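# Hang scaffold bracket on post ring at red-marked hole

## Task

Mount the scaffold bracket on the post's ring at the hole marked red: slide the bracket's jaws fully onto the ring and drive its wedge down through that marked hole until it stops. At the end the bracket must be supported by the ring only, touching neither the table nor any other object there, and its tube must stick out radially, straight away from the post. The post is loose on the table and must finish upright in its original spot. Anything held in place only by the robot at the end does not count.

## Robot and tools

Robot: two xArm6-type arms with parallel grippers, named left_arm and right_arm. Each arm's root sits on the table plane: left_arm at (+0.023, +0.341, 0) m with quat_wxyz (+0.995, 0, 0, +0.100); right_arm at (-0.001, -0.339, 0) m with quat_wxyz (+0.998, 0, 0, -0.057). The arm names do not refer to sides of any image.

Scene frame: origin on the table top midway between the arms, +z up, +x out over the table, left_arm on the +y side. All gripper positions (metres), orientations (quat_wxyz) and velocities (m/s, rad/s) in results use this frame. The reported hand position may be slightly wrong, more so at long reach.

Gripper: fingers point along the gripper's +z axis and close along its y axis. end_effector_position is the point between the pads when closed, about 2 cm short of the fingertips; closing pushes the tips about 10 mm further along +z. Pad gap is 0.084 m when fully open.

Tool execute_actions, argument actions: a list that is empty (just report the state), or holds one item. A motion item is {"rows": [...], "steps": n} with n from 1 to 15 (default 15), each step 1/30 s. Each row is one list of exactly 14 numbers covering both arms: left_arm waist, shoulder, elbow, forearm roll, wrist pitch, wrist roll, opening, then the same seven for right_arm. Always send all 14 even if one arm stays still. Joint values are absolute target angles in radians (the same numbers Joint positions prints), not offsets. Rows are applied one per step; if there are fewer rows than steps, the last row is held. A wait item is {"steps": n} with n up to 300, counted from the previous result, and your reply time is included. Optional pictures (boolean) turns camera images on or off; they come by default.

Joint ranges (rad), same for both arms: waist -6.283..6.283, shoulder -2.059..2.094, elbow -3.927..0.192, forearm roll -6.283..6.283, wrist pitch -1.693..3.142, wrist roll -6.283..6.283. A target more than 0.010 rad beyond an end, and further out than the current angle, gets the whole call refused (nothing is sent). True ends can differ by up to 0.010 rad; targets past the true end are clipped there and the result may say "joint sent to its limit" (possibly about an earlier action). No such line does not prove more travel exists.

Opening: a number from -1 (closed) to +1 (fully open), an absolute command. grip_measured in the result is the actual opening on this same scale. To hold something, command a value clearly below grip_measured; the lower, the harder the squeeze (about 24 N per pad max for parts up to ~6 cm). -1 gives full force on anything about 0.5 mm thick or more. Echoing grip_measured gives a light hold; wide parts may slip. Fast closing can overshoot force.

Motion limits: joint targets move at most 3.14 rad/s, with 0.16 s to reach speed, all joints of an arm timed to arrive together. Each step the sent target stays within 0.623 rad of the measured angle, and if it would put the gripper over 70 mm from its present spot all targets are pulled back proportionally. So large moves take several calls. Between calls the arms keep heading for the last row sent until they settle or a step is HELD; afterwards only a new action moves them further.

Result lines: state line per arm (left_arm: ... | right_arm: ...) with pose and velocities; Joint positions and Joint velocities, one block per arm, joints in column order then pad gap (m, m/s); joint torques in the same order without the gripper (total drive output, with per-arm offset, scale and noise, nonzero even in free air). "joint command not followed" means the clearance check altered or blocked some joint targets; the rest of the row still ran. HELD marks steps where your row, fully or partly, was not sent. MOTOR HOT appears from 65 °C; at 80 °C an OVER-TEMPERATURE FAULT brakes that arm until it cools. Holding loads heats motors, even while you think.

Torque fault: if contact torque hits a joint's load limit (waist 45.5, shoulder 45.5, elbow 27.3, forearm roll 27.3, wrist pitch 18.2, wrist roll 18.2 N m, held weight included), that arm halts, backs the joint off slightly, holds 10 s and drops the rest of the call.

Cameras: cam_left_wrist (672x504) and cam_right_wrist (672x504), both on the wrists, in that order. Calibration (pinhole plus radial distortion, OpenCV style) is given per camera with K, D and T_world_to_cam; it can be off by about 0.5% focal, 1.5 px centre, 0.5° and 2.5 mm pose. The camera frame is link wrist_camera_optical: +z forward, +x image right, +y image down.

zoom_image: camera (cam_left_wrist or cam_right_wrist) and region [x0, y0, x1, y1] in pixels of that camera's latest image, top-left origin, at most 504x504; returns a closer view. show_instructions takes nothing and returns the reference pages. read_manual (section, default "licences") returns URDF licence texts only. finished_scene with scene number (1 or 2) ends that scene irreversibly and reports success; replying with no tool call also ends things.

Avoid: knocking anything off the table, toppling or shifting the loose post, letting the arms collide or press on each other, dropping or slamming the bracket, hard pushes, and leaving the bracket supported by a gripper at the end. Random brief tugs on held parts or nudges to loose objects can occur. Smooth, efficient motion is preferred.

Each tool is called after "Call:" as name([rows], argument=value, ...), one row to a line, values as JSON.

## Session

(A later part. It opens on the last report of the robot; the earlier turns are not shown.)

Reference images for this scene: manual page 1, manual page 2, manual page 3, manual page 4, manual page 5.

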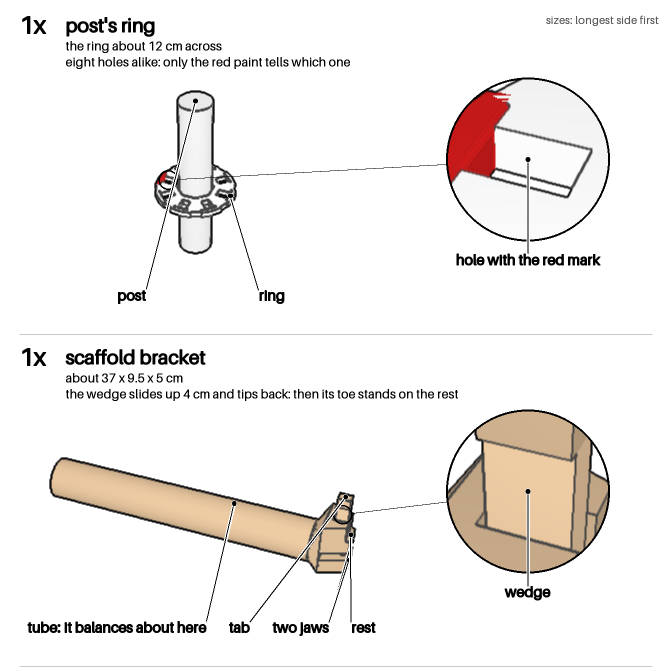

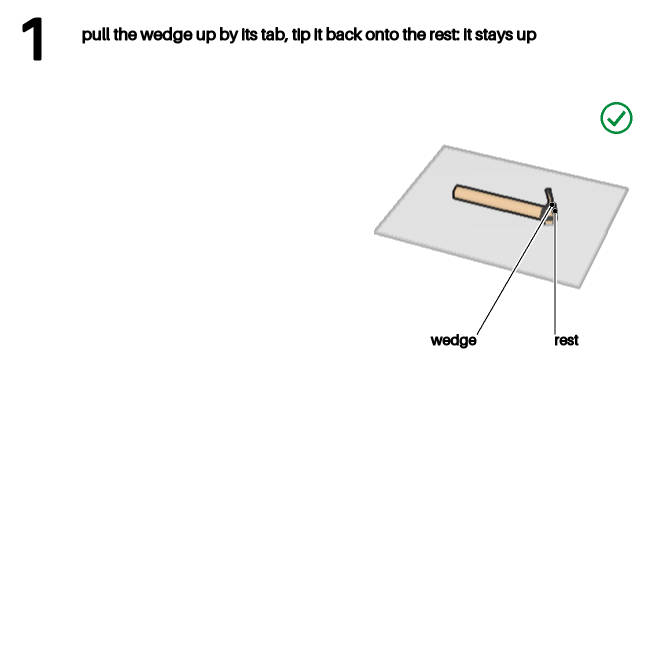

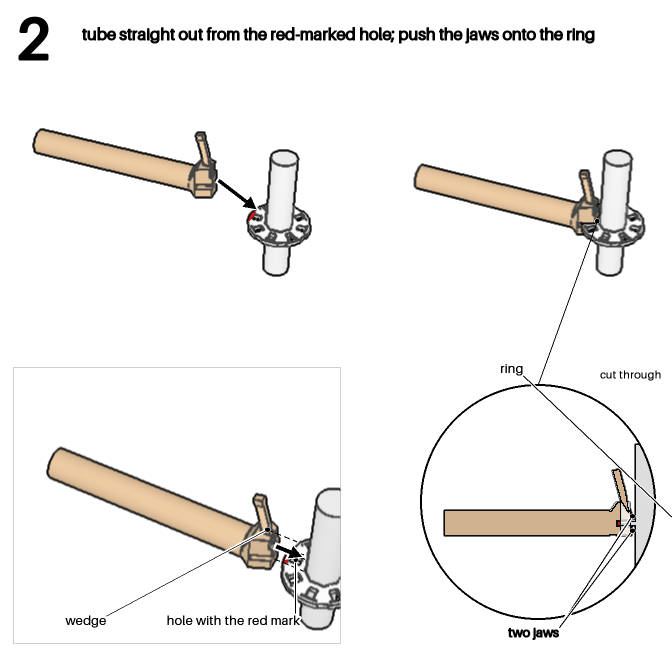

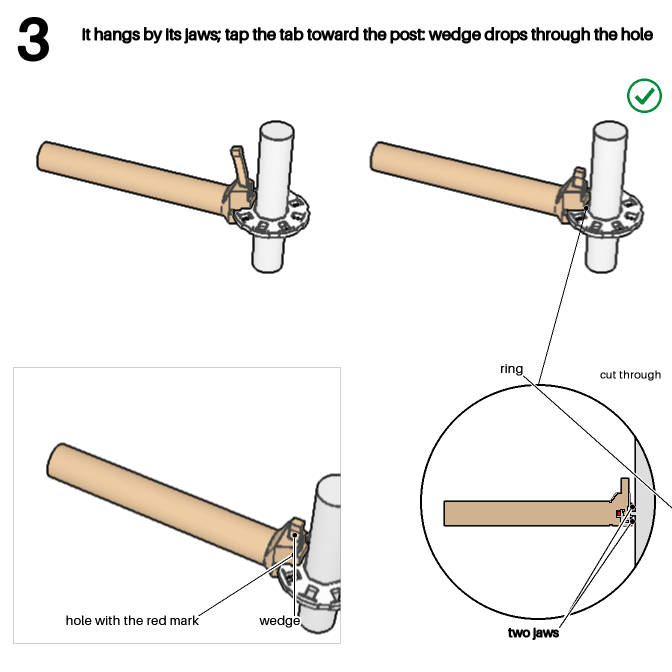

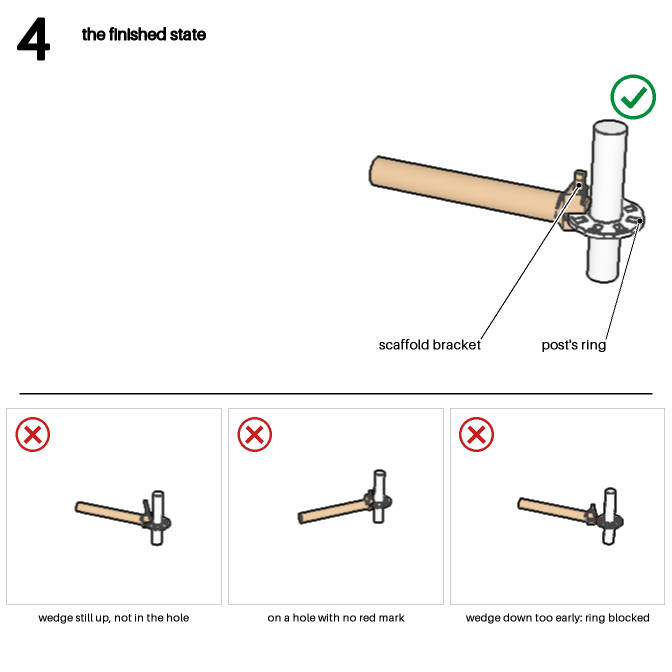

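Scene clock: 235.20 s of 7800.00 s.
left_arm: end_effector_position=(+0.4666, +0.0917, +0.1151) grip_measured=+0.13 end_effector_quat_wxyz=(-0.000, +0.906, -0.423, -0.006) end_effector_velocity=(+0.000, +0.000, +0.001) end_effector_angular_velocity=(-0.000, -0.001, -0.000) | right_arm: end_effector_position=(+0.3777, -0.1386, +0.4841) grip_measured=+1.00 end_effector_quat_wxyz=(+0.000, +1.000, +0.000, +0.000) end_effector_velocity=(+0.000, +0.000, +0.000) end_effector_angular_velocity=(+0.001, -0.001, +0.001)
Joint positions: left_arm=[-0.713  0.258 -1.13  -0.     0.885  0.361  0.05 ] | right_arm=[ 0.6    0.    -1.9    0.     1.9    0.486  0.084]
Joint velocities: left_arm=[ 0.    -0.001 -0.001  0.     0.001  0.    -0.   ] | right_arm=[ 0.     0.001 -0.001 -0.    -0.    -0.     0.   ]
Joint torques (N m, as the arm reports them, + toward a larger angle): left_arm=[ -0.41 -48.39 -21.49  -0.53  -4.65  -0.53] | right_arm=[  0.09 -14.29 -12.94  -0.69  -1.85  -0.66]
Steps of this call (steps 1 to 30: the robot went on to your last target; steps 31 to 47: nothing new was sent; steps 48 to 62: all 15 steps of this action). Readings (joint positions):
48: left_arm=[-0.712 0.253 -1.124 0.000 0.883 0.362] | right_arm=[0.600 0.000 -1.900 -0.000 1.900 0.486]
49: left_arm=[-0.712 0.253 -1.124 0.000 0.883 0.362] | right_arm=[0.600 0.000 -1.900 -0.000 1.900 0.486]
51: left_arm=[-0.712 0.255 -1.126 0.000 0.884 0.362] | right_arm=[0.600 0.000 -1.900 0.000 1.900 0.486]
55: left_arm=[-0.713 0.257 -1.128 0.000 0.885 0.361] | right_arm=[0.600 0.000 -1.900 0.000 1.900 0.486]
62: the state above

Call:
execute_actions([
  {"rows":[[-0.713,0.2575,-1.1301,0,0.8846,0.3613,-0.5,0.59,0,-1.9,0,1.9,0.486,1],[-0.713,0.2575,-1.1301,0,0.8846,0.3613,-0.1,0.58,0,-1.9,0,1.9,0.486,1],[-0.713,0.2575,-1.1301,0,0.8846,0.3613,0.03,0.57,0,-1.9,0,1.9,0.486,1],[-0.713,0.2575,-1.1301,0,0.8846,0.3613,0.08,0.56,0,-1.9,0,1.9,0.486,1],[-0.713,0.2575,-1.1301,0,0.8846,0.3613,0.11,0.55,0,-1.9,0,1.9,0.486,1],[-0.713,0.2575,-1.1301,0,0.8846,0.3613,0.13,0.54,0,-1.9,0,1.9,0.486,1],[-0.713,0.2575,-1.1301,0,0.8846,0.3613,0.15,0.53,0,-1.9,0,1.9,0.486,1],[-0.713,0.2575,-1.1301,0,0.8846,0.3613,0.17,0.52,0,-1.9,0,1.9,0.486,1],[-0.713,0.2575,-1.1301,0,0.8846,0.3613,0.19,0.51,0,-1.9,0,1.9,0.486,1],[-0.713,0.2575,-1.1301,0,0.8846,0.3613,0.21,0.5,0,-1.9,0,1.9,0.486,1],[-0.713,0.2575,-1.1301,0,0.8846,0.3613,0.24,0.5,0,-1.9,0,1.9,0.486,1],[-0.713,0.2575,-1.1301,0,0.8846,0.3613,0.3,0.5,0,-1.9,0,1.9,0.486,1],[-0.713,0.2575,-1.1301,0,0.8846,0.3613,0.5,0.5,0,-1.9,0,1.9,0.486,1]],"steps":15},
], pictures=false)

Call:
execute_actions([
  {"rows":[[-0.7135,0.25,-1.14,0,0.9,0.361,0.5,0.5,0,-1.9,0,1.9,0.486,1],[-0.714,0.24,-1.155,0,0.925,0.36,0.5,0.5,0,-1.9,0,1.9,0.486,1],[-0.715,0.23,-1.175,0,0.953,0.359,0.5,0.5,0,-1.9,0,1.9,0.486,1],[-0.716,0.22,-1.195,0,0.982,0.358,0.5,0.5,0,-1.9,0,1.9,0.486,1],[-0.717,0.21,-1.216,0,1.011,0.357,0.5,0.5,0,-1.9,0,1.9,0.486,1],[-0.718,0.2,-1.237,0,1.04,0.356,0.5,0.5,0,-1.9,0,1.9,0.486,1],[-0.719,0.19,-1.258,0,1.07,0.355,0.5,0.5,0,-1.9,0,1.9,0.486,1],[-0.72,0.181,-1.279,0,1.099,0.354,0.5,0.5,0,-1.9,0,1.9,0.486,1],[-0.721,0.172,-1.3,0,1.128,0.353,0.5,0.5,0,-1.9,0,1.9,0.486,1],[-0.7216,0.1645,-1.3197,0,1.1552,0.353,0.5,0.5,0,-1.9,0,1.9,0.486,1],[-0.7216,0.1645,-1.3197,0,1.1552,0.353,0.5,0.5,0,-1.9,0,1.9,0.486,1],[-0.7216,0.1645,-1.3197,0,1.1552,0.353,0.5,0.5,0,-1.9,0,1.9,0.486,1],[-0.7216,0.1645,-1.3197,0,1.1552,0.353,-0.2,0.5,0,-1.9,0,1.9,0.486,1],[-0.7216,0.1645,-1.3197,0,1.1552,0.353,-1,0.5,0,-1.9,0,1.9,0.486,1]],"steps":15},
])

Scene clock: 243.37 s of 7800.00 s.
left_arm: end_effector_position=(+0.4715, +0.0885, +0.1220) grip_measured=+0.41 end_effector_quat_wxyz=(+0.000, +0.906, -0.423, +0.003) end_effector_velocity=(-0.034, +0.023, -0.047) end_effector_angular_velocity=(+0.066, +0.113, +0.003) | right_arm: end_effector_position=(+0.3950, -0.1755, +0.4841) grip_measured=+1.00 end_effector_quat_wxyz=(+0.000, +0.999, -0.047, +0.000) end_effector_velocity=(+0.011, -0.028, +0.001) end_effector_angular_velocity=(+0.002, -0.000, -0.070)
Joint positions: left_arm=[-0.714  0.252 -1.14  -0.     0.88   0.361  0.061] | right_arm=[ 0.505  0.    -1.9   -0.     1.9    0.486  0.084]
Joint velocities: left_arm=[0.005 0.032 0.073 0.003 0.026 0.    0.049] | right_arm=[-0.071 -0.001 -0.     0.002  0.    -0.     0.   ]
Joint torques (N m, as the arm reports them, + toward a larger angle): left_arm=[  1.37 -33.15 -12.06   0.09  -1.51  -0.53] | right_arm=[  1.09 -14.45 -12.92  -0.49  -1.95  -0.74]
Steps of this call (steps 1 to 15: the robot went on to your last target; steps 16 to 90: nothing new was sent; then 4.67 s passed at rest; steps 91 to 105: all 15 steps of this action). Readings (joint positions):
91: left_arm=[-0.713 0.258 -1.130 0.000 0.885 0.361] | right_arm=[0.600 -0.000 -1.900 0.000 1.900 0.486]
92: left_arm=[-0.713 0.258 -1.130 0.000 0.885 0.361] | right_arm=[0.599 -0.000 -1.900 0.000 1.900 0.486]
94: left_arm=[-0.713 0.258 -1.130 0.000 0.885 0.361] | right_arm=[0.591 -0.000 -1.900 0.000 1.900 0.486]
98: left_arm=[-0.713 0.258 -1.130 0.000 0.885 0.361] | right_arm=[0.558 0.000 -1.900 -0.000 1.900 0.486]
105: the state above

Scene clock: 243.87 s of 7800.00 s.
left_arm: end_effector_position=(+0.4758, +0.0816, +0.2169) grip_measured=+0.09 end_effector_quat_wxyz=(+0.000, +0.906, -0.423, +0.005) end_effector_velocity=(-0.006, -0.001, +0.097) end_effector_angular_velocity=(+0.003, +0.004, -0.001) | right_arm: end_effector_position=(+0.3957, -0.1774, +0.4841) grip_measured=+1.00 end_effector_quat_wxyz=(-0.000, +0.999, -0.050, -0.000) end_effector_velocity=(+0.001, -0.000, +0.000) end_effector_angular_velocity=(+0.000, -0.000, -0.001)
Joint positions: left_arm=[-0.721  0.167 -1.311 -0.     1.135  0.353  0.048] | right_arm=[ 0.5   -0.    -1.9    0.     1.9    0.486  0.084]
Joint velocities: left_arm=[-0.007 -0.081 -0.179  0.     0.265 -0.006 -0.209] | right_arm=[-0.001  0.001 -0.001  0.    -0.    -0.    -0.   ]
Joint torques (N m, as the arm reports them, + toward a larger angle): left_arm=[  1.42 -23.67  -9.56   0.07  -1.18  -0.55] | right_arm=[ -0.17 -14.05 -12.87  -0.65  -1.82  -0.74]
Steps of this call (steps 1 to 15: all 15 steps of this action). Readings (joint positions):
1: left_arm=[-0.714 0.253 -1.137 -0.000 0.882 0.361] | right_arm=[0.503 -0.000 -1.900 -0.000 1.900 0.486]
2: left_arm=[-0.714 0.254 -1.136 -0.000 0.885 0.361] | right_arm=[0.502 -0.000 -1.900 -0.000 1.900 0.486]
4: left_arm=[-0.714 0.250 -1.141 -0.000 0.902 0.361] | right_arm=[0.501 -0.000 -1.900 0.000 1.900 0.486]
8: left_arm=[-0.716 0.221 -1.196 -0.000 0.980 0.358] | right_arm=[0.500 -0.000 -1.900 0.000 1.900 0.486]
15: the state above
camera_calibration (this result's frames):
cam_left_wrist: T_world_to_cam=[[-0.766917, -0.641743, -0.00205839, 0.444236], [-0.641743, 0.766919, -0.000554117, 0.305935], [0.00193422, 0.000895998, -0.999998, 0.345485], [0, 0, 0, 1]] pos_world=[0.536356, 0.0501489, 0.346568]
cam_right_wrist: T_world_to_cam=[[-0.104991, -0.994454, -0.00621572, -0.100943], [-0.994472, 0.104997, -0.000619771, 0.482523], [0.00126897, 0.00611629, -0.99998, 0.615138], [0, 0, 0, 1]] pos_world=[0.468477, -0.154809, 0.614797]

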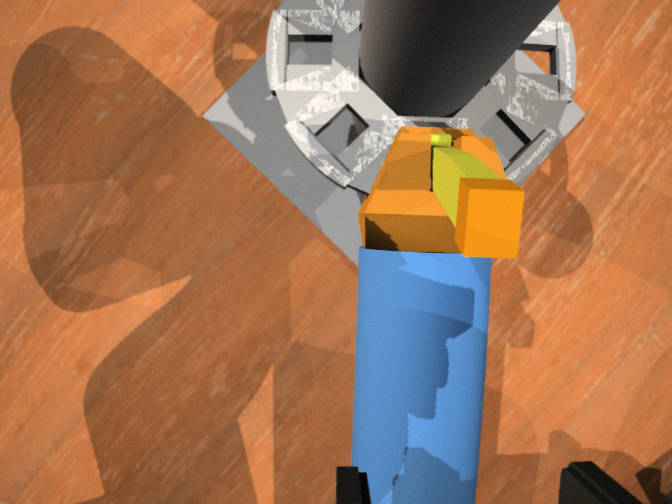

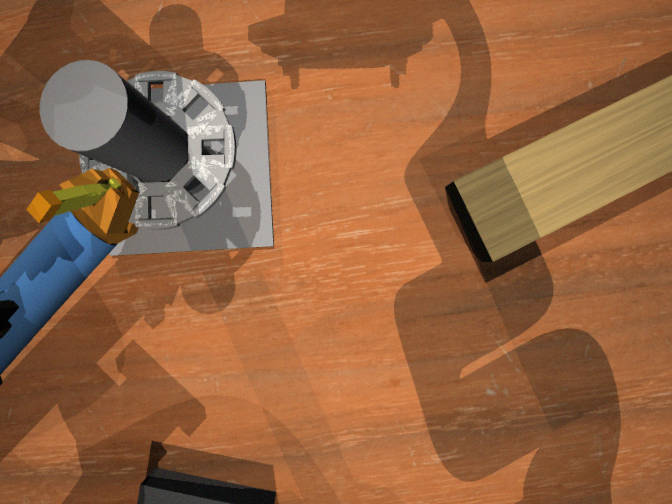

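Call:
execute_actions([
  {"rows":[[-0.7259,0.1876,-1.3514,0,1.1638,0.349,-1,0.5,0,-1.9,0,1.9,0.486,1],[-0.7302,0.2107,-1.3831,0,1.1725,0.344,-1,0.5,0,-1.9,0,1.9,0.486,1],[-0.7346,0.2337,-1.4148,0,1.1811,0.34,-1,0.5,0,-1.9,0,1.9,0.486,1],[-0.7389,0.2568,-1.4465,0,1.1897,0.336,-1,0.5,0,-1.9,0,1.9,0.486,1],[-0.7432,0.2799,-1.4783,0,1.1984,0.3315,-1,0.5,0,-1.9,0,1.9,0.486,1],[-0.7454,0.2914,-1.4941,0,1.2027,0.329,-1,0.5,0,-1.9,0,1.9,0.486,1],[-0.7475,0.303,-1.51,0,1.207,0.327,-1,0.5,0,-1.9,0,1.9,0.486,1],[-0.7497,0.3145,-1.5258,0,1.2113,0.325,-1,0.5,0,-1.9,0,1.9,0.486,1],[-0.7518,0.3261,-1.5417,0,1.2156,0.323,-1,0.5,0,-1.9,0,1.9,0.486,1],[-0.754,0.3376,-1.5575,0,1.2199,0.321,-1,0.5,0,-1.9,0,1.9,0.486,1],[-0.7562,0.3491,-1.5734,0,1.2242,0.319,-1,0.5,0,-1.9,0,1.9,0.486,1],[-0.7583,0.3607,-1.5892,0,1.2286,0.316,-1,0.5,0,-1.9,0,1.9,0.486,1],[-0.7605,0.3722,-1.6051,0,1.2329,0.314,-1,0.5,0,-1.9,0,1.9,0.486,1],[-0.7626,0.3838,-1.6209,0,1.2372,0.312,-1,0.5,0,-1.9,0,1.9,0.486,1],[-0.7648,0.3953,-1.6368,0,1.2415,0.31,-1,0.5,0,-1.9,0,1.9,0.486,1]],"steps":15},
], pictures=false)

Call:
execute_actions([
  {"steps":15},
])

Scene clock: 249.93 s of 7800.00 s.
left_arm: end_effector_position=(+0.5084, +0.0402, +0.2210) grip_measured=-1.00 end_effector_quat_wxyz=(-0.000, +0.906, -0.423, -0.000) end_effector_velocity=(+0.063, -0.081, -0.003) end_effector_angular_velocity=(-0.003, -0.008, +0.005) | right_arm: end_effector_position=(+0.3958, -0.1775, +0.4841) grip_measured=+1.00 end_effector_quat_wxyz=(+0.000, +0.999, -0.050, +0.000) end_effector_velocity=(-0.000, -0.000, -0.000) end_effector_angular_velocity=(-0.000, +0.001, -0.000)
Joint positions: left_arm=[-0.756  0.347 -1.57   0.     1.223  0.319  0.   ] | right_arm=[ 0.5   -0.    -1.9    0.     1.9    0.486  0.084]
Joint velocities: left_arm=[-0.063  0.352 -0.49   0.001  0.13  -0.068  0.   ] | right_arm=[-0.    -0.     0.001  0.    -0.    -0.     0.   ]
Joint torques (N m, as the arm reports them, + toward a larger angle): left_arm=[  2.   -37.84 -14.07   0.03  -1.45  -0.57] | right_arm=[  0.09 -14.15 -13.09  -0.83  -1.82  -0.66]
Steps of this call (steps 1 to 30: the robot went on to your last target; steps 31 to 90: nothing new was sent; then 2.57 s passed at rest; steps 91 to 105: all 15 steps of this action). Readings (joint positions):
91: left_arm=[-0.722 0.165 -1.320 0.000 1.155 0.353] | right_arm=[0.500 -0.000 -1.900 0.000 1.900 0.486]
92: left_arm=[-0.722 0.167 -1.323 0.000 1.156 0.353] | right_arm=[0.500 -0.000 -1.900 0.000 1.900 0.486]
94: left_arm=[-0.725 0.183 -1.346 0.000 1.163 0.349] | right_arm=[0.500 0.000 -1.900 0.000 1.900 0.486]
98: left_arm=[-0.738 0.250 -1.437 -0.000 1.187 0.337] | right_arm=[0.500 0.000 -1.900 0.000 1.900 0.486]
105: the state above

Scene clock: 250.43 s of 7800.00 s.
left_arm: end_effector_position=(+0.5164, +0.0292, +0.2202) grip_measured=-1.00 end_effector_quat_wxyz=(+0.000, +0.906, -0.423, +0.000) end_effector_velocity=(+0.000, -0.000, -0.001) end_effector_angular_velocity=(+0.000, +0.000, +0.001) | right_arm: end_effector_position=(+0.3958, -0.1775, +0.4841) grip_measured=+1.00 end_effector_quat_wxyz=(+0.000, +0.999, -0.050, +0.000) end_effector_velocity=(-0.000, +0.000, +0.001) end_effector_angular_velocity=(+0.001, -0.003, +0.001)
Joint positions: left_arm=[-0.765  0.395 -1.637  0.     1.241  0.31   0.   ] | right_arm=[ 0.5   -0.    -1.9   -0.     1.9    0.486  0.084]
Joint velocities: left_arm=[-0.     0.003 -0.002  0.    -0.001 -0.001  0.   ] | right_arm=[ 0.    -0.001 -0.002  0.    -0.    -0.001 -0.   ]
Joint torques (N m, as the arm reports them, + toward a larger angle): left_arm=[  1.29 -39.59 -13.81   0.    -1.47  -0.5 ] | right_arm=[ -0.02 -14.48 -12.89  -0.72  -1.94  -0.79]
Steps of this call (steps 1 to 15: the robot went on to your last target). Readings (joint positions):
1: left_arm=[-0.758 0.359 -1.586 0.000 1.228 0.317] | right_arm=[0.500 0.000 -1.900 0.000 1.900 0.486]
2: left_arm=[-0.760 0.370 -1.601 0.000 1.232 0.315] | right_arm=[0.500 0.000 -1.900 0.000 1.900 0.486]
4: left_arm=[-0.763 0.385 -1.621 -0.000 1.237 0.312] | right_arm=[0.500 -0.000 -1.900 0.000 1.900 0.486]
8: left_arm=[-0.764 0.393 -1.634 -0.000 1.241 0.310] | right_arm=[0.500 -0.000 -1.900 0.000 1.900 0.486]
15: the state above
camera_calibration (this result's frames):
cam_left_wrist: T_world_to_cam=[[-0.766983, -0.641666, 0.00116461, 0.440989], [-0.641637, 0.766963, 0.00830728, 0.370152], [-0.00622371, 0.00562429, -0.999965, 0.352838], [0, 0, 0, 1]] pos_world=[0.57793, -0.00290938, 0.349237]
cam_right_wrist: T_world_to_cam=[[-0.105122, -0.99444, -0.00620164, -0.100947], [-0.994459, 0.105128, -0.000623885, 0.482571], [0.00127238, 0.00610169, -0.999981, 0.615133], [0, 0, 0, 1]] pos_world=[0.468502, -0.15487, 0.614796]

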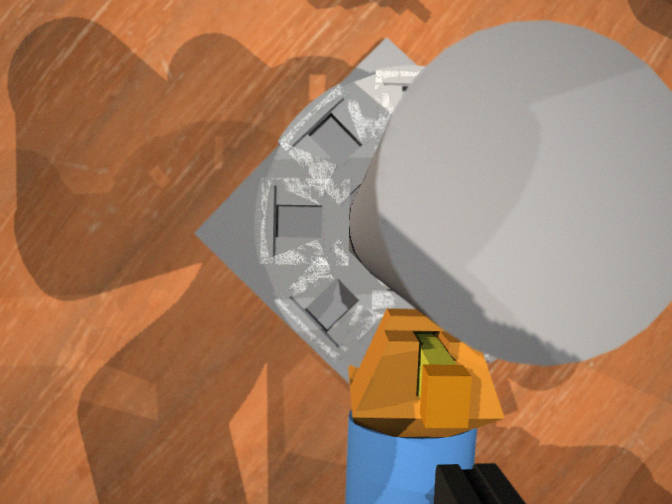

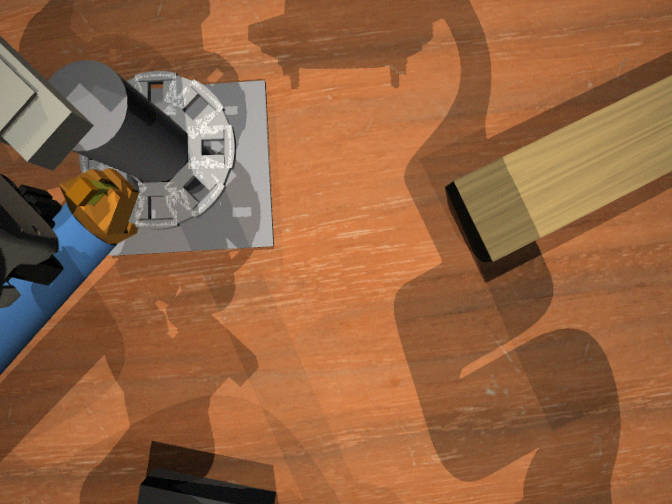

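Call:
execute_actions([
  {"rows":[[-0.7657,0.378,-1.6065,0,1.2016,0.309,-1,0.5,0,-1.9,0,1.9,0.486,1],[-0.7666,0.361,-1.5762,0,1.1618,0.308,-1,0.5,0,-1.9,0,1.9,0.486,1],[-0.7675,0.345,-1.5459,0,1.1219,0.307,-1,0.5,0,-1.9,0,1.9,0.486,1],[-0.7684,0.329,-1.5156,0,1.0821,0.306,-1,0.5,0,-1.9,0,1.9,0.486,1],[-0.7693,0.314,-1.4853,0,1.0422,0.305,-1,0.5,0,-1.9,0,1.9,0.486,1],[-0.7702,0.299,-1.455,0,1.0023,0.304,-1,0.5,0,-1.9,0,1.9,0.486,1],[-0.7711,0.284,-1.4247,0,0.9625,0.303,-1,0.5,0,-1.9,0,1.9,0.486,1],[-0.772,0.27,-1.3944,0,0.9226,0.302,-1,0.5,0,-1.9,0,1.9,0.486,1],[-0.7729,0.255,-1.3641,0,0.8828,0.301,-1,0.5,0,-1.9,0,1.9,0.486,1],[-0.7738,0.2409,-1.3338,0,0.8429,0.3,-1,0.5,0,-1.9,0,1.9,0.486,1]],"steps":15},
], pictures=false)

Call:
execute_actions([
  {"rows":[[-0.7738,0.2409,-1.3338,0,0.8429,0.3,-1,0.5,0,-1.9,0,1.9,0.486,1],[-0.7738,0.2409,-1.3338,0,0.8429,0.3,-1,0.5,0,-1.9,0,1.9,0.486,1],[-0.7738,0.2434,-1.3298,0,0.8364,0.3,-1,0.5,0,-1.9,0,1.9,0.486,1],[-0.7738,0.2459,-1.3257,0,0.8299,0.3,-1,0.5,0,-1.9,0,1.9,0.486,1],[-0.7738,0.2483,-1.3217,0,0.8233,0.3,-1,0.5,0,-1.9,0,1.9,0.486,1],[-0.7738,0.2508,-1.3176,0,0.8168,0.3,-1,0.5,0,-1.9,0,1.9,0.486,1],[-0.7738,0.2533,-1.3136,0,0.8103,0.3,-1,0.5,0,-1.9,0,1.9,0.486,1],[-0.7738,0.2558,-1.3096,0,0.8038,0.3,-1,0.5,0,-1.9,0,1.9,0.486,1],[-0.7738,0.2583,-1.3055,0,0.7973,0.3,-1,0.5,0,-1.9,0,1.9,0.486,1],[-0.7738,0.2607,-1.3015,0,0.7907,0.3,-1,0.5,0,-1.9,0,1.9,0.486,1]],"steps":15},
], pictures=false)

Call:
execute_actions([
  {"steps":10},
])

Scene clock: 260.83 s of 7800.00 s.
left_arm: end_effector_position=(+0.5226, +0.0192, +0.2168) grip_measured=-1.00 end_effector_quat_wxyz=(+0.016, +0.900, -0.420, +0.114) end_effector_velocity=(-0.000, -0.007, -0.006) end_effector_angular_velocity=(-0.139, -0.210, +0.002) | right_arm: end_effector_position=(+0.3958, -0.1775, +0.4841) grip_measured=+1.00 end_effector_quat_wxyz=(+0.000, +0.999, -0.050, +0.000) end_effector_velocity=(-0.000, +0.000, +0.000) end_effector_angular_velocity=(-0.000, -0.000, +0.001)
Joint positions: left_arm=[-0.773  0.251 -1.355  0.     0.873  0.301  0.   ] | right_arm=[ 0.5   -0.    -1.9    0.     1.9    0.486  0.084]
Joint velocities: left_arm=[-0.009 -0.151  0.32  -0.001 -0.422 -0.011  0.   ] | right_arm=[ 0.001 -0.    -0.    -0.     0.    -0.    -0.   ]
Joint torques (N m, as the arm reports them, + toward a larger angle): left_arm=[  1.47 -33.26 -15.7    0.04  -1.4   -0.47] | right_arm=[ -0.03 -14.1  -12.96  -0.67  -1.85  -0.7 ]
Steps of this call (steps 1 to 15: the robot went on to your last target; steps 16 to 90: nothing new was sent; then 6.90 s passed at rest; steps 91 to 105: all 15 steps of this action). Readings (joint positions):
91: left_arm=[-0.765 0.395 -1.637 -0.000 1.241 0.310] | right_arm=[0.500 -0.000 -1.900 0.000 1.900 0.486]
92: left_arm=[-0.765 0.394 -1.634 -0.000 1.237 0.310] | right_arm=[0.500 -0.000 -1.900 -0.000 1.900 0.486]
94: left_arm=[-0.765 0.382 -1.613 0.000 1.209 0.309] | right_arm=[0.500 0.000 -1.900 -0.000 1.900 0.486]
98: left_arm=[-0.768 0.335 -1.525 -0.000 1.095 0.306] | right_arm=[0.500 -0.000 -1.900 0.000 1.900 0.486]
105: the state above

Scene clock: 261.33 s of 7800.00 s.
left_arm: end_effector_position=(+0.5228, +0.0187, +0.1973) grip_measured=-1.00 end_effector_quat_wxyz=(+0.017, +0.899, -0.419, +0.122) end_effector_velocity=(+0.002, -0.001, -0.013) end_effector_angular_velocity=(-0.006, -0.011, -0.001) | right_arm: end_effector_position=(+0.3958, -0.1775, +0.4841) grip_measured=+1.00 end_effector_quat_wxyz=(+0.000, +0.999, -0.050, +0.000) end_effector_velocity=(+0.000, -0.000, +0.000) end_effector_angular_velocity=(+0.000, -0.001, -0.001)
Joint positions: left_arm=[-0.774  0.26  -1.303  0.     0.795  0.3    0.   ] | right_arm=[ 0.5   -0.    -1.9    0.     1.9    0.486  0.084]
Joint velocities: left_arm=[ 0.001  0.013  0.024  0.001 -0.05   0.     0.   ] | right_arm=[-0.    -0.    -0.    -0.    -0.001  0.    -0.   ]
Joint torques (N m, as the arm reports them, + toward a larger angle): left_arm=[  1.45 -37.49 -14.63   0.01  -1.84  -0.51] | right_arm=[  0.13 -14.41 -13.08  -0.74  -1.96  -0.79]
Steps of this call (steps 1 to 15: all 15 steps of this action). Readings (joint positions):
1: left_arm=[-0.774 0.247 -1.346 0.000 0.862 0.300] | right_arm=[0.500 -0.000 -1.900 0.000 1.900 0.486]
2: left_arm=[-0.774 0.245 -1.342 0.000 0.855 0.300] | right_arm=[0.500 -0.000 -1.900 -0.000 1.900 0.486]
4: left_arm=[-0.774 0.243 -1.337 -0.000 0.847 0.300] | right_arm=[0.500 0.000 -1.900 -0.000 1.900 0.486]
8: left_arm=[-0.774 0.247 -1.326 -0.000 0.827 0.300] | right_arm=[0.500 -0.000 -1.900 0.000 1.900 0.486]
15: the state above

Scene clock: 261.67 s of 7800.00 s.
left_arm: end_effector_position=(+0.5233, +0.0184, +0.1971) grip_measured=-1.00 end_effector_quat_wxyz=(+0.017, +0.899, -0.419, +0.124) end_effector_velocity=(-0.000, +0.001, -0.002) end_effector_angular_velocity=(+0.002, +0.003, +0.002) | right_arm: end_effector_position=(+0.3958, -0.1775, +0.4841) grip_measured=+1.00 end_effector_quat_wxyz=(+0.000, +0.999, -0.050, +0.000) end_effector_velocity=(-0.000, +0.000, -0.000) end_effector_angular_velocity=(-0.000, +0.001, +0.001)
Joint positions: left_arm=[-0.774  0.261 -1.302 -0.     0.791  0.3    0.   ] | right_arm=[ 0.5   -0.    -1.9    0.     1.9    0.486  0.084]
Joint velocities: left_arm=[ 0.001  0.001  0.002  0.     0.    -0.001  0.   ] | right_arm=[ 0.001 -0.     0.001  0.    -0.     0.    -0.   ]
Joint torques (N m, as the arm reports them, + toward a larger angle): left_arm=[  1.34 -36.21 -13.75   0.07  -1.94  -0.44] | right_arm=[ -0.01 -14.26 -13.08  -0.54  -1.91  -0.66]
Steps of this call (steps 1 to 10: the robot went on to your last target). Readings (joint positions):
1: left_arm=[-0.774 0.261 -1.302 0.000 0.793 0.300] | right_arm=[0.500 0.000 -1.900 0.000 1.900 0.486]
2: left_arm=[-0.774 0.261 -1.302 0.000 0.792 0.300] | right_arm=[0.500 0.000 -1.900 -0.000 1.900 0.486]
4: left_arm=[-0.774 0.260 -1.302 -0.000 0.791 0.300] | right_arm=[0.500 -0.000 -1.900 -0.000 1.900 0.486]
8: left_arm=[-0.774 0.260 -1.302 -0.000 0.791 0.300] | right_arm=[0.500 -0.000 -1.900 -0.000 1.900 0.486]
10: the state above
camera_calibration (this result's frames):
cam_left_wrist: T_world_to_cam=[[-0.758892, -0.6472, -0.0722194, 0.449723], [-0.619056, 0.751384, -0.228456, 0.418195], [0.202121, -0.128666, -0.970872, 0.217612], [0, 0, 0, 1]] pos_world=[0.556193, 0.00483492, 0.339291]
cam_right_wrist: T_world_to_cam=[[-0.105122, -0.99444, -0.00620192, -0.100946], [-0.994459, 0.105128, -0.00062401, 0.482571], [0.00127253, 0.00610196, -0.999981, 0.615133], [0, 0, 0, 1]] pos_world=[0.468502, -0.15487, 0.614796]

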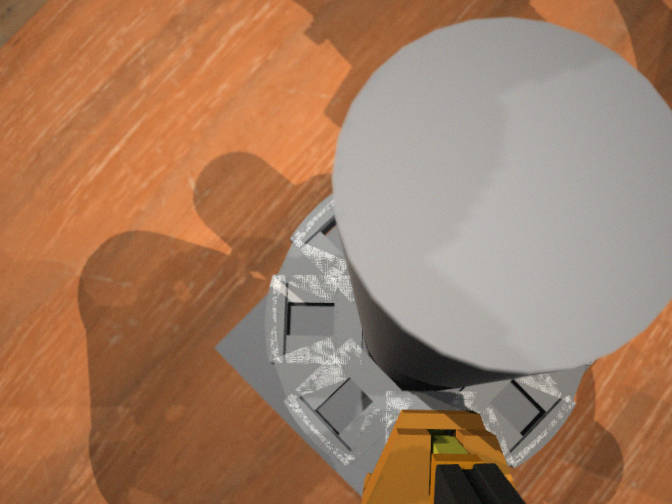

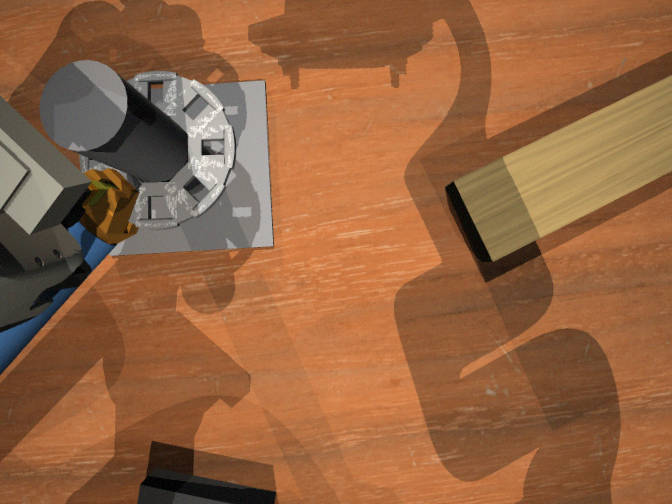

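Call:
execute_actions([
  {"rows":[[-0.7738,0.2617,-1.2999,0,0.7881,0.3,-1,0.5,0,-1.9,0,1.9,0.486,1],[-0.7738,0.2627,-1.2983,0,0.7855,0.3,-1,0.5,0,-1.9,0,1.9,0.486,1],[-0.7738,0.2637,-1.2966,0,0.7829,0.3,-1,0.5,0,-1.9,0,1.9,0.486,1],[-0.7738,0.2647,-1.295,0,0.7803,0.3,-1,0.5,0,-1.9,0,1.9,0.486,1],[-0.7738,0.2657,-1.2934,0,0.7777,0.3,-1,0.5,0,-1.9,0,1.9,0.486,1]],"steps":15},
])

Scene clock: 266.83 s of 7800.00 s.
left_arm: end_effector_position=(+0.5242, +0.0175, +0.1953) grip_measured=-1.00 end_effector_quat_wxyz=(+0.017, +0.899, -0.419, +0.127) end_effector_velocity=(-0.000, +0.001, -0.002) end_effector_angular_velocity=(+0.002, +0.003, -0.001) | right_arm: end_effector_position=(+0.3958, -0.1775, +0.4841) grip_measured=+1.00 end_effector_quat_wxyz=(+0.000, +0.999, -0.050, +0.000) end_effector_velocity=(+0.000, -0.001, +0.001) end_effector_angular_velocity=(+0.001, -0.001, -0.001)
Joint positions: left_arm=[-0.774  0.263 -1.297 -0.     0.777  0.3    0.   ] | right_arm=[ 0.5    0.    -1.9    0.     1.9    0.486  0.084]
Joint velocities: left_arm=[ 0.     0.002  0.003  0.001 -0.002  0.001  0.   ] | right_arm=[-0.002 -0.    -0.001  0.     0.    -0.     0.   ]
Joint torques (N m, as the arm reports them, + toward a larger angle): left_arm=[  3.08 -21.31  -7.96   0.56  -0.82  -0.55] | right_arm=[  0.21 -14.28 -12.98  -0.69  -1.9   -0.86]
Steps of this call (steps 1 to 15: the robot went on to your last target; steps 16 to 90: nothing new was sent; then 1.67 s passed at rest; steps 91 to 105: all 15 steps of this action). Readings (joint positions):
91: left_arm=[-0.774 0.261 -1.301 -0.000 0.791 0.300] | right_arm=[0.500 -0.000 -1.900 0.000 1.900 0.486]
92: left_arm=[-0.774 0.261 -1.301 -0.000 0.790 0.300] | right_arm=[0.500 -0.000 -1.900 0.000 1.900 0.486]
94: left_arm=[-0.774 0.261 -1.300 -0.000 0.788 0.300] | right_arm=[0.500 -0.000 -1.900 -0.000 1.900 0.486]
98: left_arm=[-0.774 0.262 -1.298 -0.000 0.780 0.300] | right_arm=[0.500 -0.000 -1.900 0.000 1.900 0.486]
105: the state above
camera_calibration (this result's frames):
cam_left_wrist: T_world_to_cam=[[-0.758743, -0.647182, -0.0739264, 0.449928], [-0.61754, 0.750775, -0.234481, 0.419436], [0.207254, -0.132258, -0.969306, 0.212591], [0, 0, 0, 1]] pos_world=[0.556338, 0.00439995, 0.337677]
cam_right_wrist: T_world_to_cam=[[-0.105122, -0.99444, -0.00620167, -0.100946], [-0.994459, 0.105128, -0.000623787, 0.482571], [0.00127229, 0.00610173, -0.999981, 0.615133], [0, 0, 0, 1]] pos_world=[0.468502, -0.15487, 0.614796]

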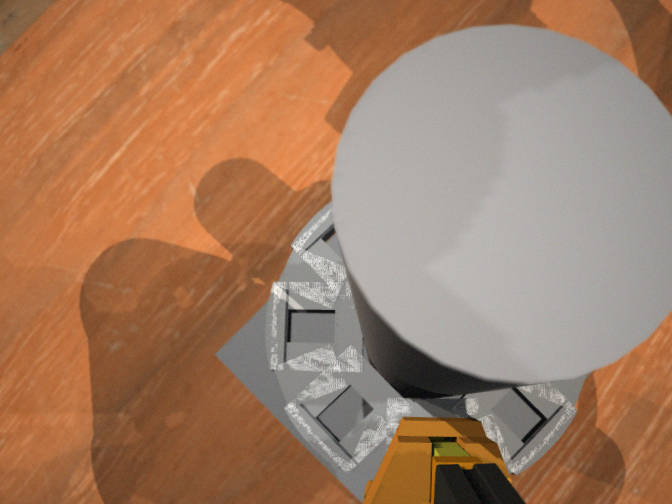

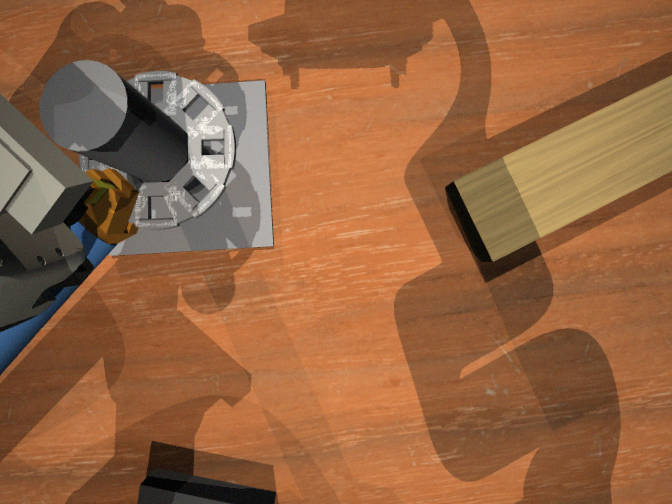

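Contact at the same height as scene 1. Retreat.

Call:
execute_actions([
  {"rows":[[-0.7738,0.2607,-1.3015,0,0.7907,0.3,-1,0.5,0,-1.9,0,1.9,0.486,1],[-0.7738,0.2557,-1.3095,0,0.8037,0.3,-1,0.5,0,-1.9,0,1.9,0.486,1],[-0.7738,0.2507,-1.3175,0,0.8167,0.3,-1,0.5,0,-1.9,0,1.9,0.486,1],[-0.7738,0.2409,-1.3338,0,0.8429,0.3,-1,0.5,0,-1.9,0,1.9,0.486,1]],"steps":12},
], pictures=false)

Call:
execute_actions([
  {"rows":[[-0.7216,0.1645,-1.3197,0,1.1552,0.353,-1,0.5,0,-1.9,0,1.9,0.486,1]],"steps":15},
])

Scene clock: 269.40 s of 7800.00 s.
left_arm: end_effector_position=(+0.5222, +0.0197, +0.2123) grip_measured=-1.00 end_effector_quat_wxyz=(+0.016, +0.900, -0.419, +0.120) end_effector_velocity=(+0.008, -0.010, +0.041) end_effector_angular_velocity=(-0.035, -0.049, -0.005) | right_arm: end_effector_position=(+0.3958, -0.1775, +0.4841) grip_measured=+1.00 end_effector_quat_wxyz=(+0.000, +0.999, -0.050, +0.000) end_effector_velocity=(-0.000, -0.000, +0.001) end_effector_angular_velocity=(+0.001, -0.002, -0.000)
Joint positions: left_arm=[-0.773  0.245 -1.329  0.     0.841  0.3    0.   ] | right_arm=[ 0.5    0.    -1.9   -0.     1.9    0.486  0.084]
Joint velocities: left_arm=[-0.006 -0.036 -0.049 -0.003  0.025  0.     0.   ] | right_arm=[-0.    -0.001 -0.002 -0.     0.     0.    -0.   ]
Joint torques (N m, as the arm reports them, + toward a larger angle): left_arm=[  1.39 -33.86 -12.86   0.08  -1.73  -0.48] | right_arm=[ -0.21 -14.04 -12.89  -0.82  -1.91  -0.68]
Steps of this call (steps 1 to 15: the robot went on to your last target; steps 16 to 65: nothing new was sent; steps 66 to 77: all 12 steps of this action). Readings (joint positions):
66: left_arm=[-0.774 0.264 -1.296 -0.000 0.778 0.300] | right_arm=[0.500 -0.000 -1.900 -0.000 1.900 0.486]
67: left_arm=[-0.774 0.264 -1.297 0.000 0.780 0.300] | right_arm=[0.500 -0.000 -1.900 0.000 1.900 0.486]
69: left_arm=[-0.773 0.262 -1.300 0.000 0.791 0.300] | right_arm=[0.500 -0.000 -1.900 0.000 1.900 0.486]
73: left_arm=[-0.772 0.255 -1.314 0.001 0.831 0.300] | right_arm=[0.500 -0.000 -1.900 0.000 1.900 0.486]
77: the state above

Scene clock: 269.90 s of 7800.00 s.
left_arm: end_effector_position=(+0.4738, +0.0822, +0.2193) grip_measured=-1.00 end_effector_quat_wxyz=(+0.000, +0.906, -0.423, +0.000) end_effector_velocity=(-0.006, +0.004, -0.003) end_effector_angular_velocity=(+0.014, +0.024, -0.004) | right_arm: end_effector_position=(+0.3958, -0.1775, +0.4841) grip_measured=+1.00 end_effector_quat_wxyz=(+0.000, +0.999, -0.050, +0.000) end_effector_velocity=(-0.000, -0.000, -0.000) end_effector_angular_velocity=(-0.000, +0.001, -0.000)
Joint positions: left_arm=[-0.722  0.166 -1.319 -0.     1.153  0.353  0.   ] | right_arm=[ 0.5   -0.    -1.9   -0.     1.9    0.486  0.084]
Joint velocities: left_arm=[ 0.001  0.     0.003 -0.     0.025  0.005  0.   ] | right_arm=[-0.    -0.     0.001 -0.     0.     0.    -0.   ]
Joint torques (N m, as the arm reports them, + toward a larger angle): left_arm=[  1.52 -33.95 -14.05   0.04  -1.59  -0.54] | right_arm=[  0.03 -14.31 -12.94  -0.76  -1.82  -0.75]
Steps of this call (steps 1 to 15: all 15 steps of this action). Readings (joint positions):
1: left_arm=[-0.773 0.244 -1.330 0.000 0.842 0.300] | right_arm=[0.500 0.000 -1.900 0.000 1.900 0.486]
2: left_arm=[-0.773 0.243 -1.330 0.000 0.848 0.301] | right_arm=[0.500 -0.000 -1.900 -0.000 1.900 0.486]
4: left_arm=[-0.766 0.231 -1.327 0.000 0.900 0.310] | right_arm=[0.500 0.000 -1.900 0.000 1.900 0.486]
8: left_arm=[-0.730 0.179 -1.321 0.000 1.093 0.342] | right_arm=[0.500 0.000 -1.900 -0.000 1.900 0.486]
15: the state above
camera_calibration (this result's frames):
cam_left_wrist: T_world_to_cam=[[-0.767034, -0.641606, 0.001203, 0.442408], [-0.641576, 0.767014, 0.00833872, 0.302153], [-0.00627289, 0.00562426, -0.999965, 0.35143], [0, 0, 0, 1]] pos_world=[0.5354, 0.0501191, 0.348366]
cam_right_wrist: T_world_to_cam=[[-0.105122, -0.99444, -0.00620168, -0.100946], [-0.994459, 0.105128, -0.000623949, 0.482571], [0.00127245, 0.00610172, -0.999981, 0.615133], [0, 0, 0, 1]] pos_world=[0.468502, -0.15487, 0.614796]

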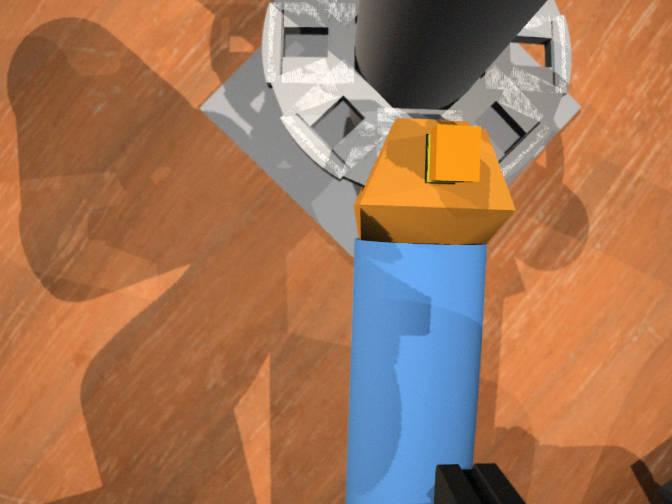

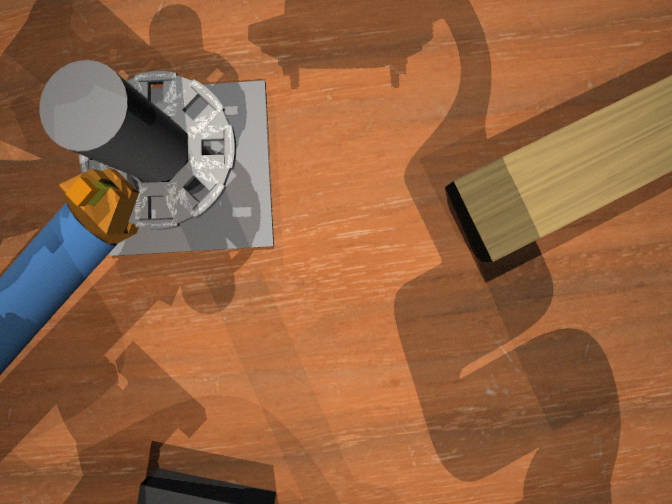

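Call:
finished_scene(scene=2)

The scene is finished: the task was done.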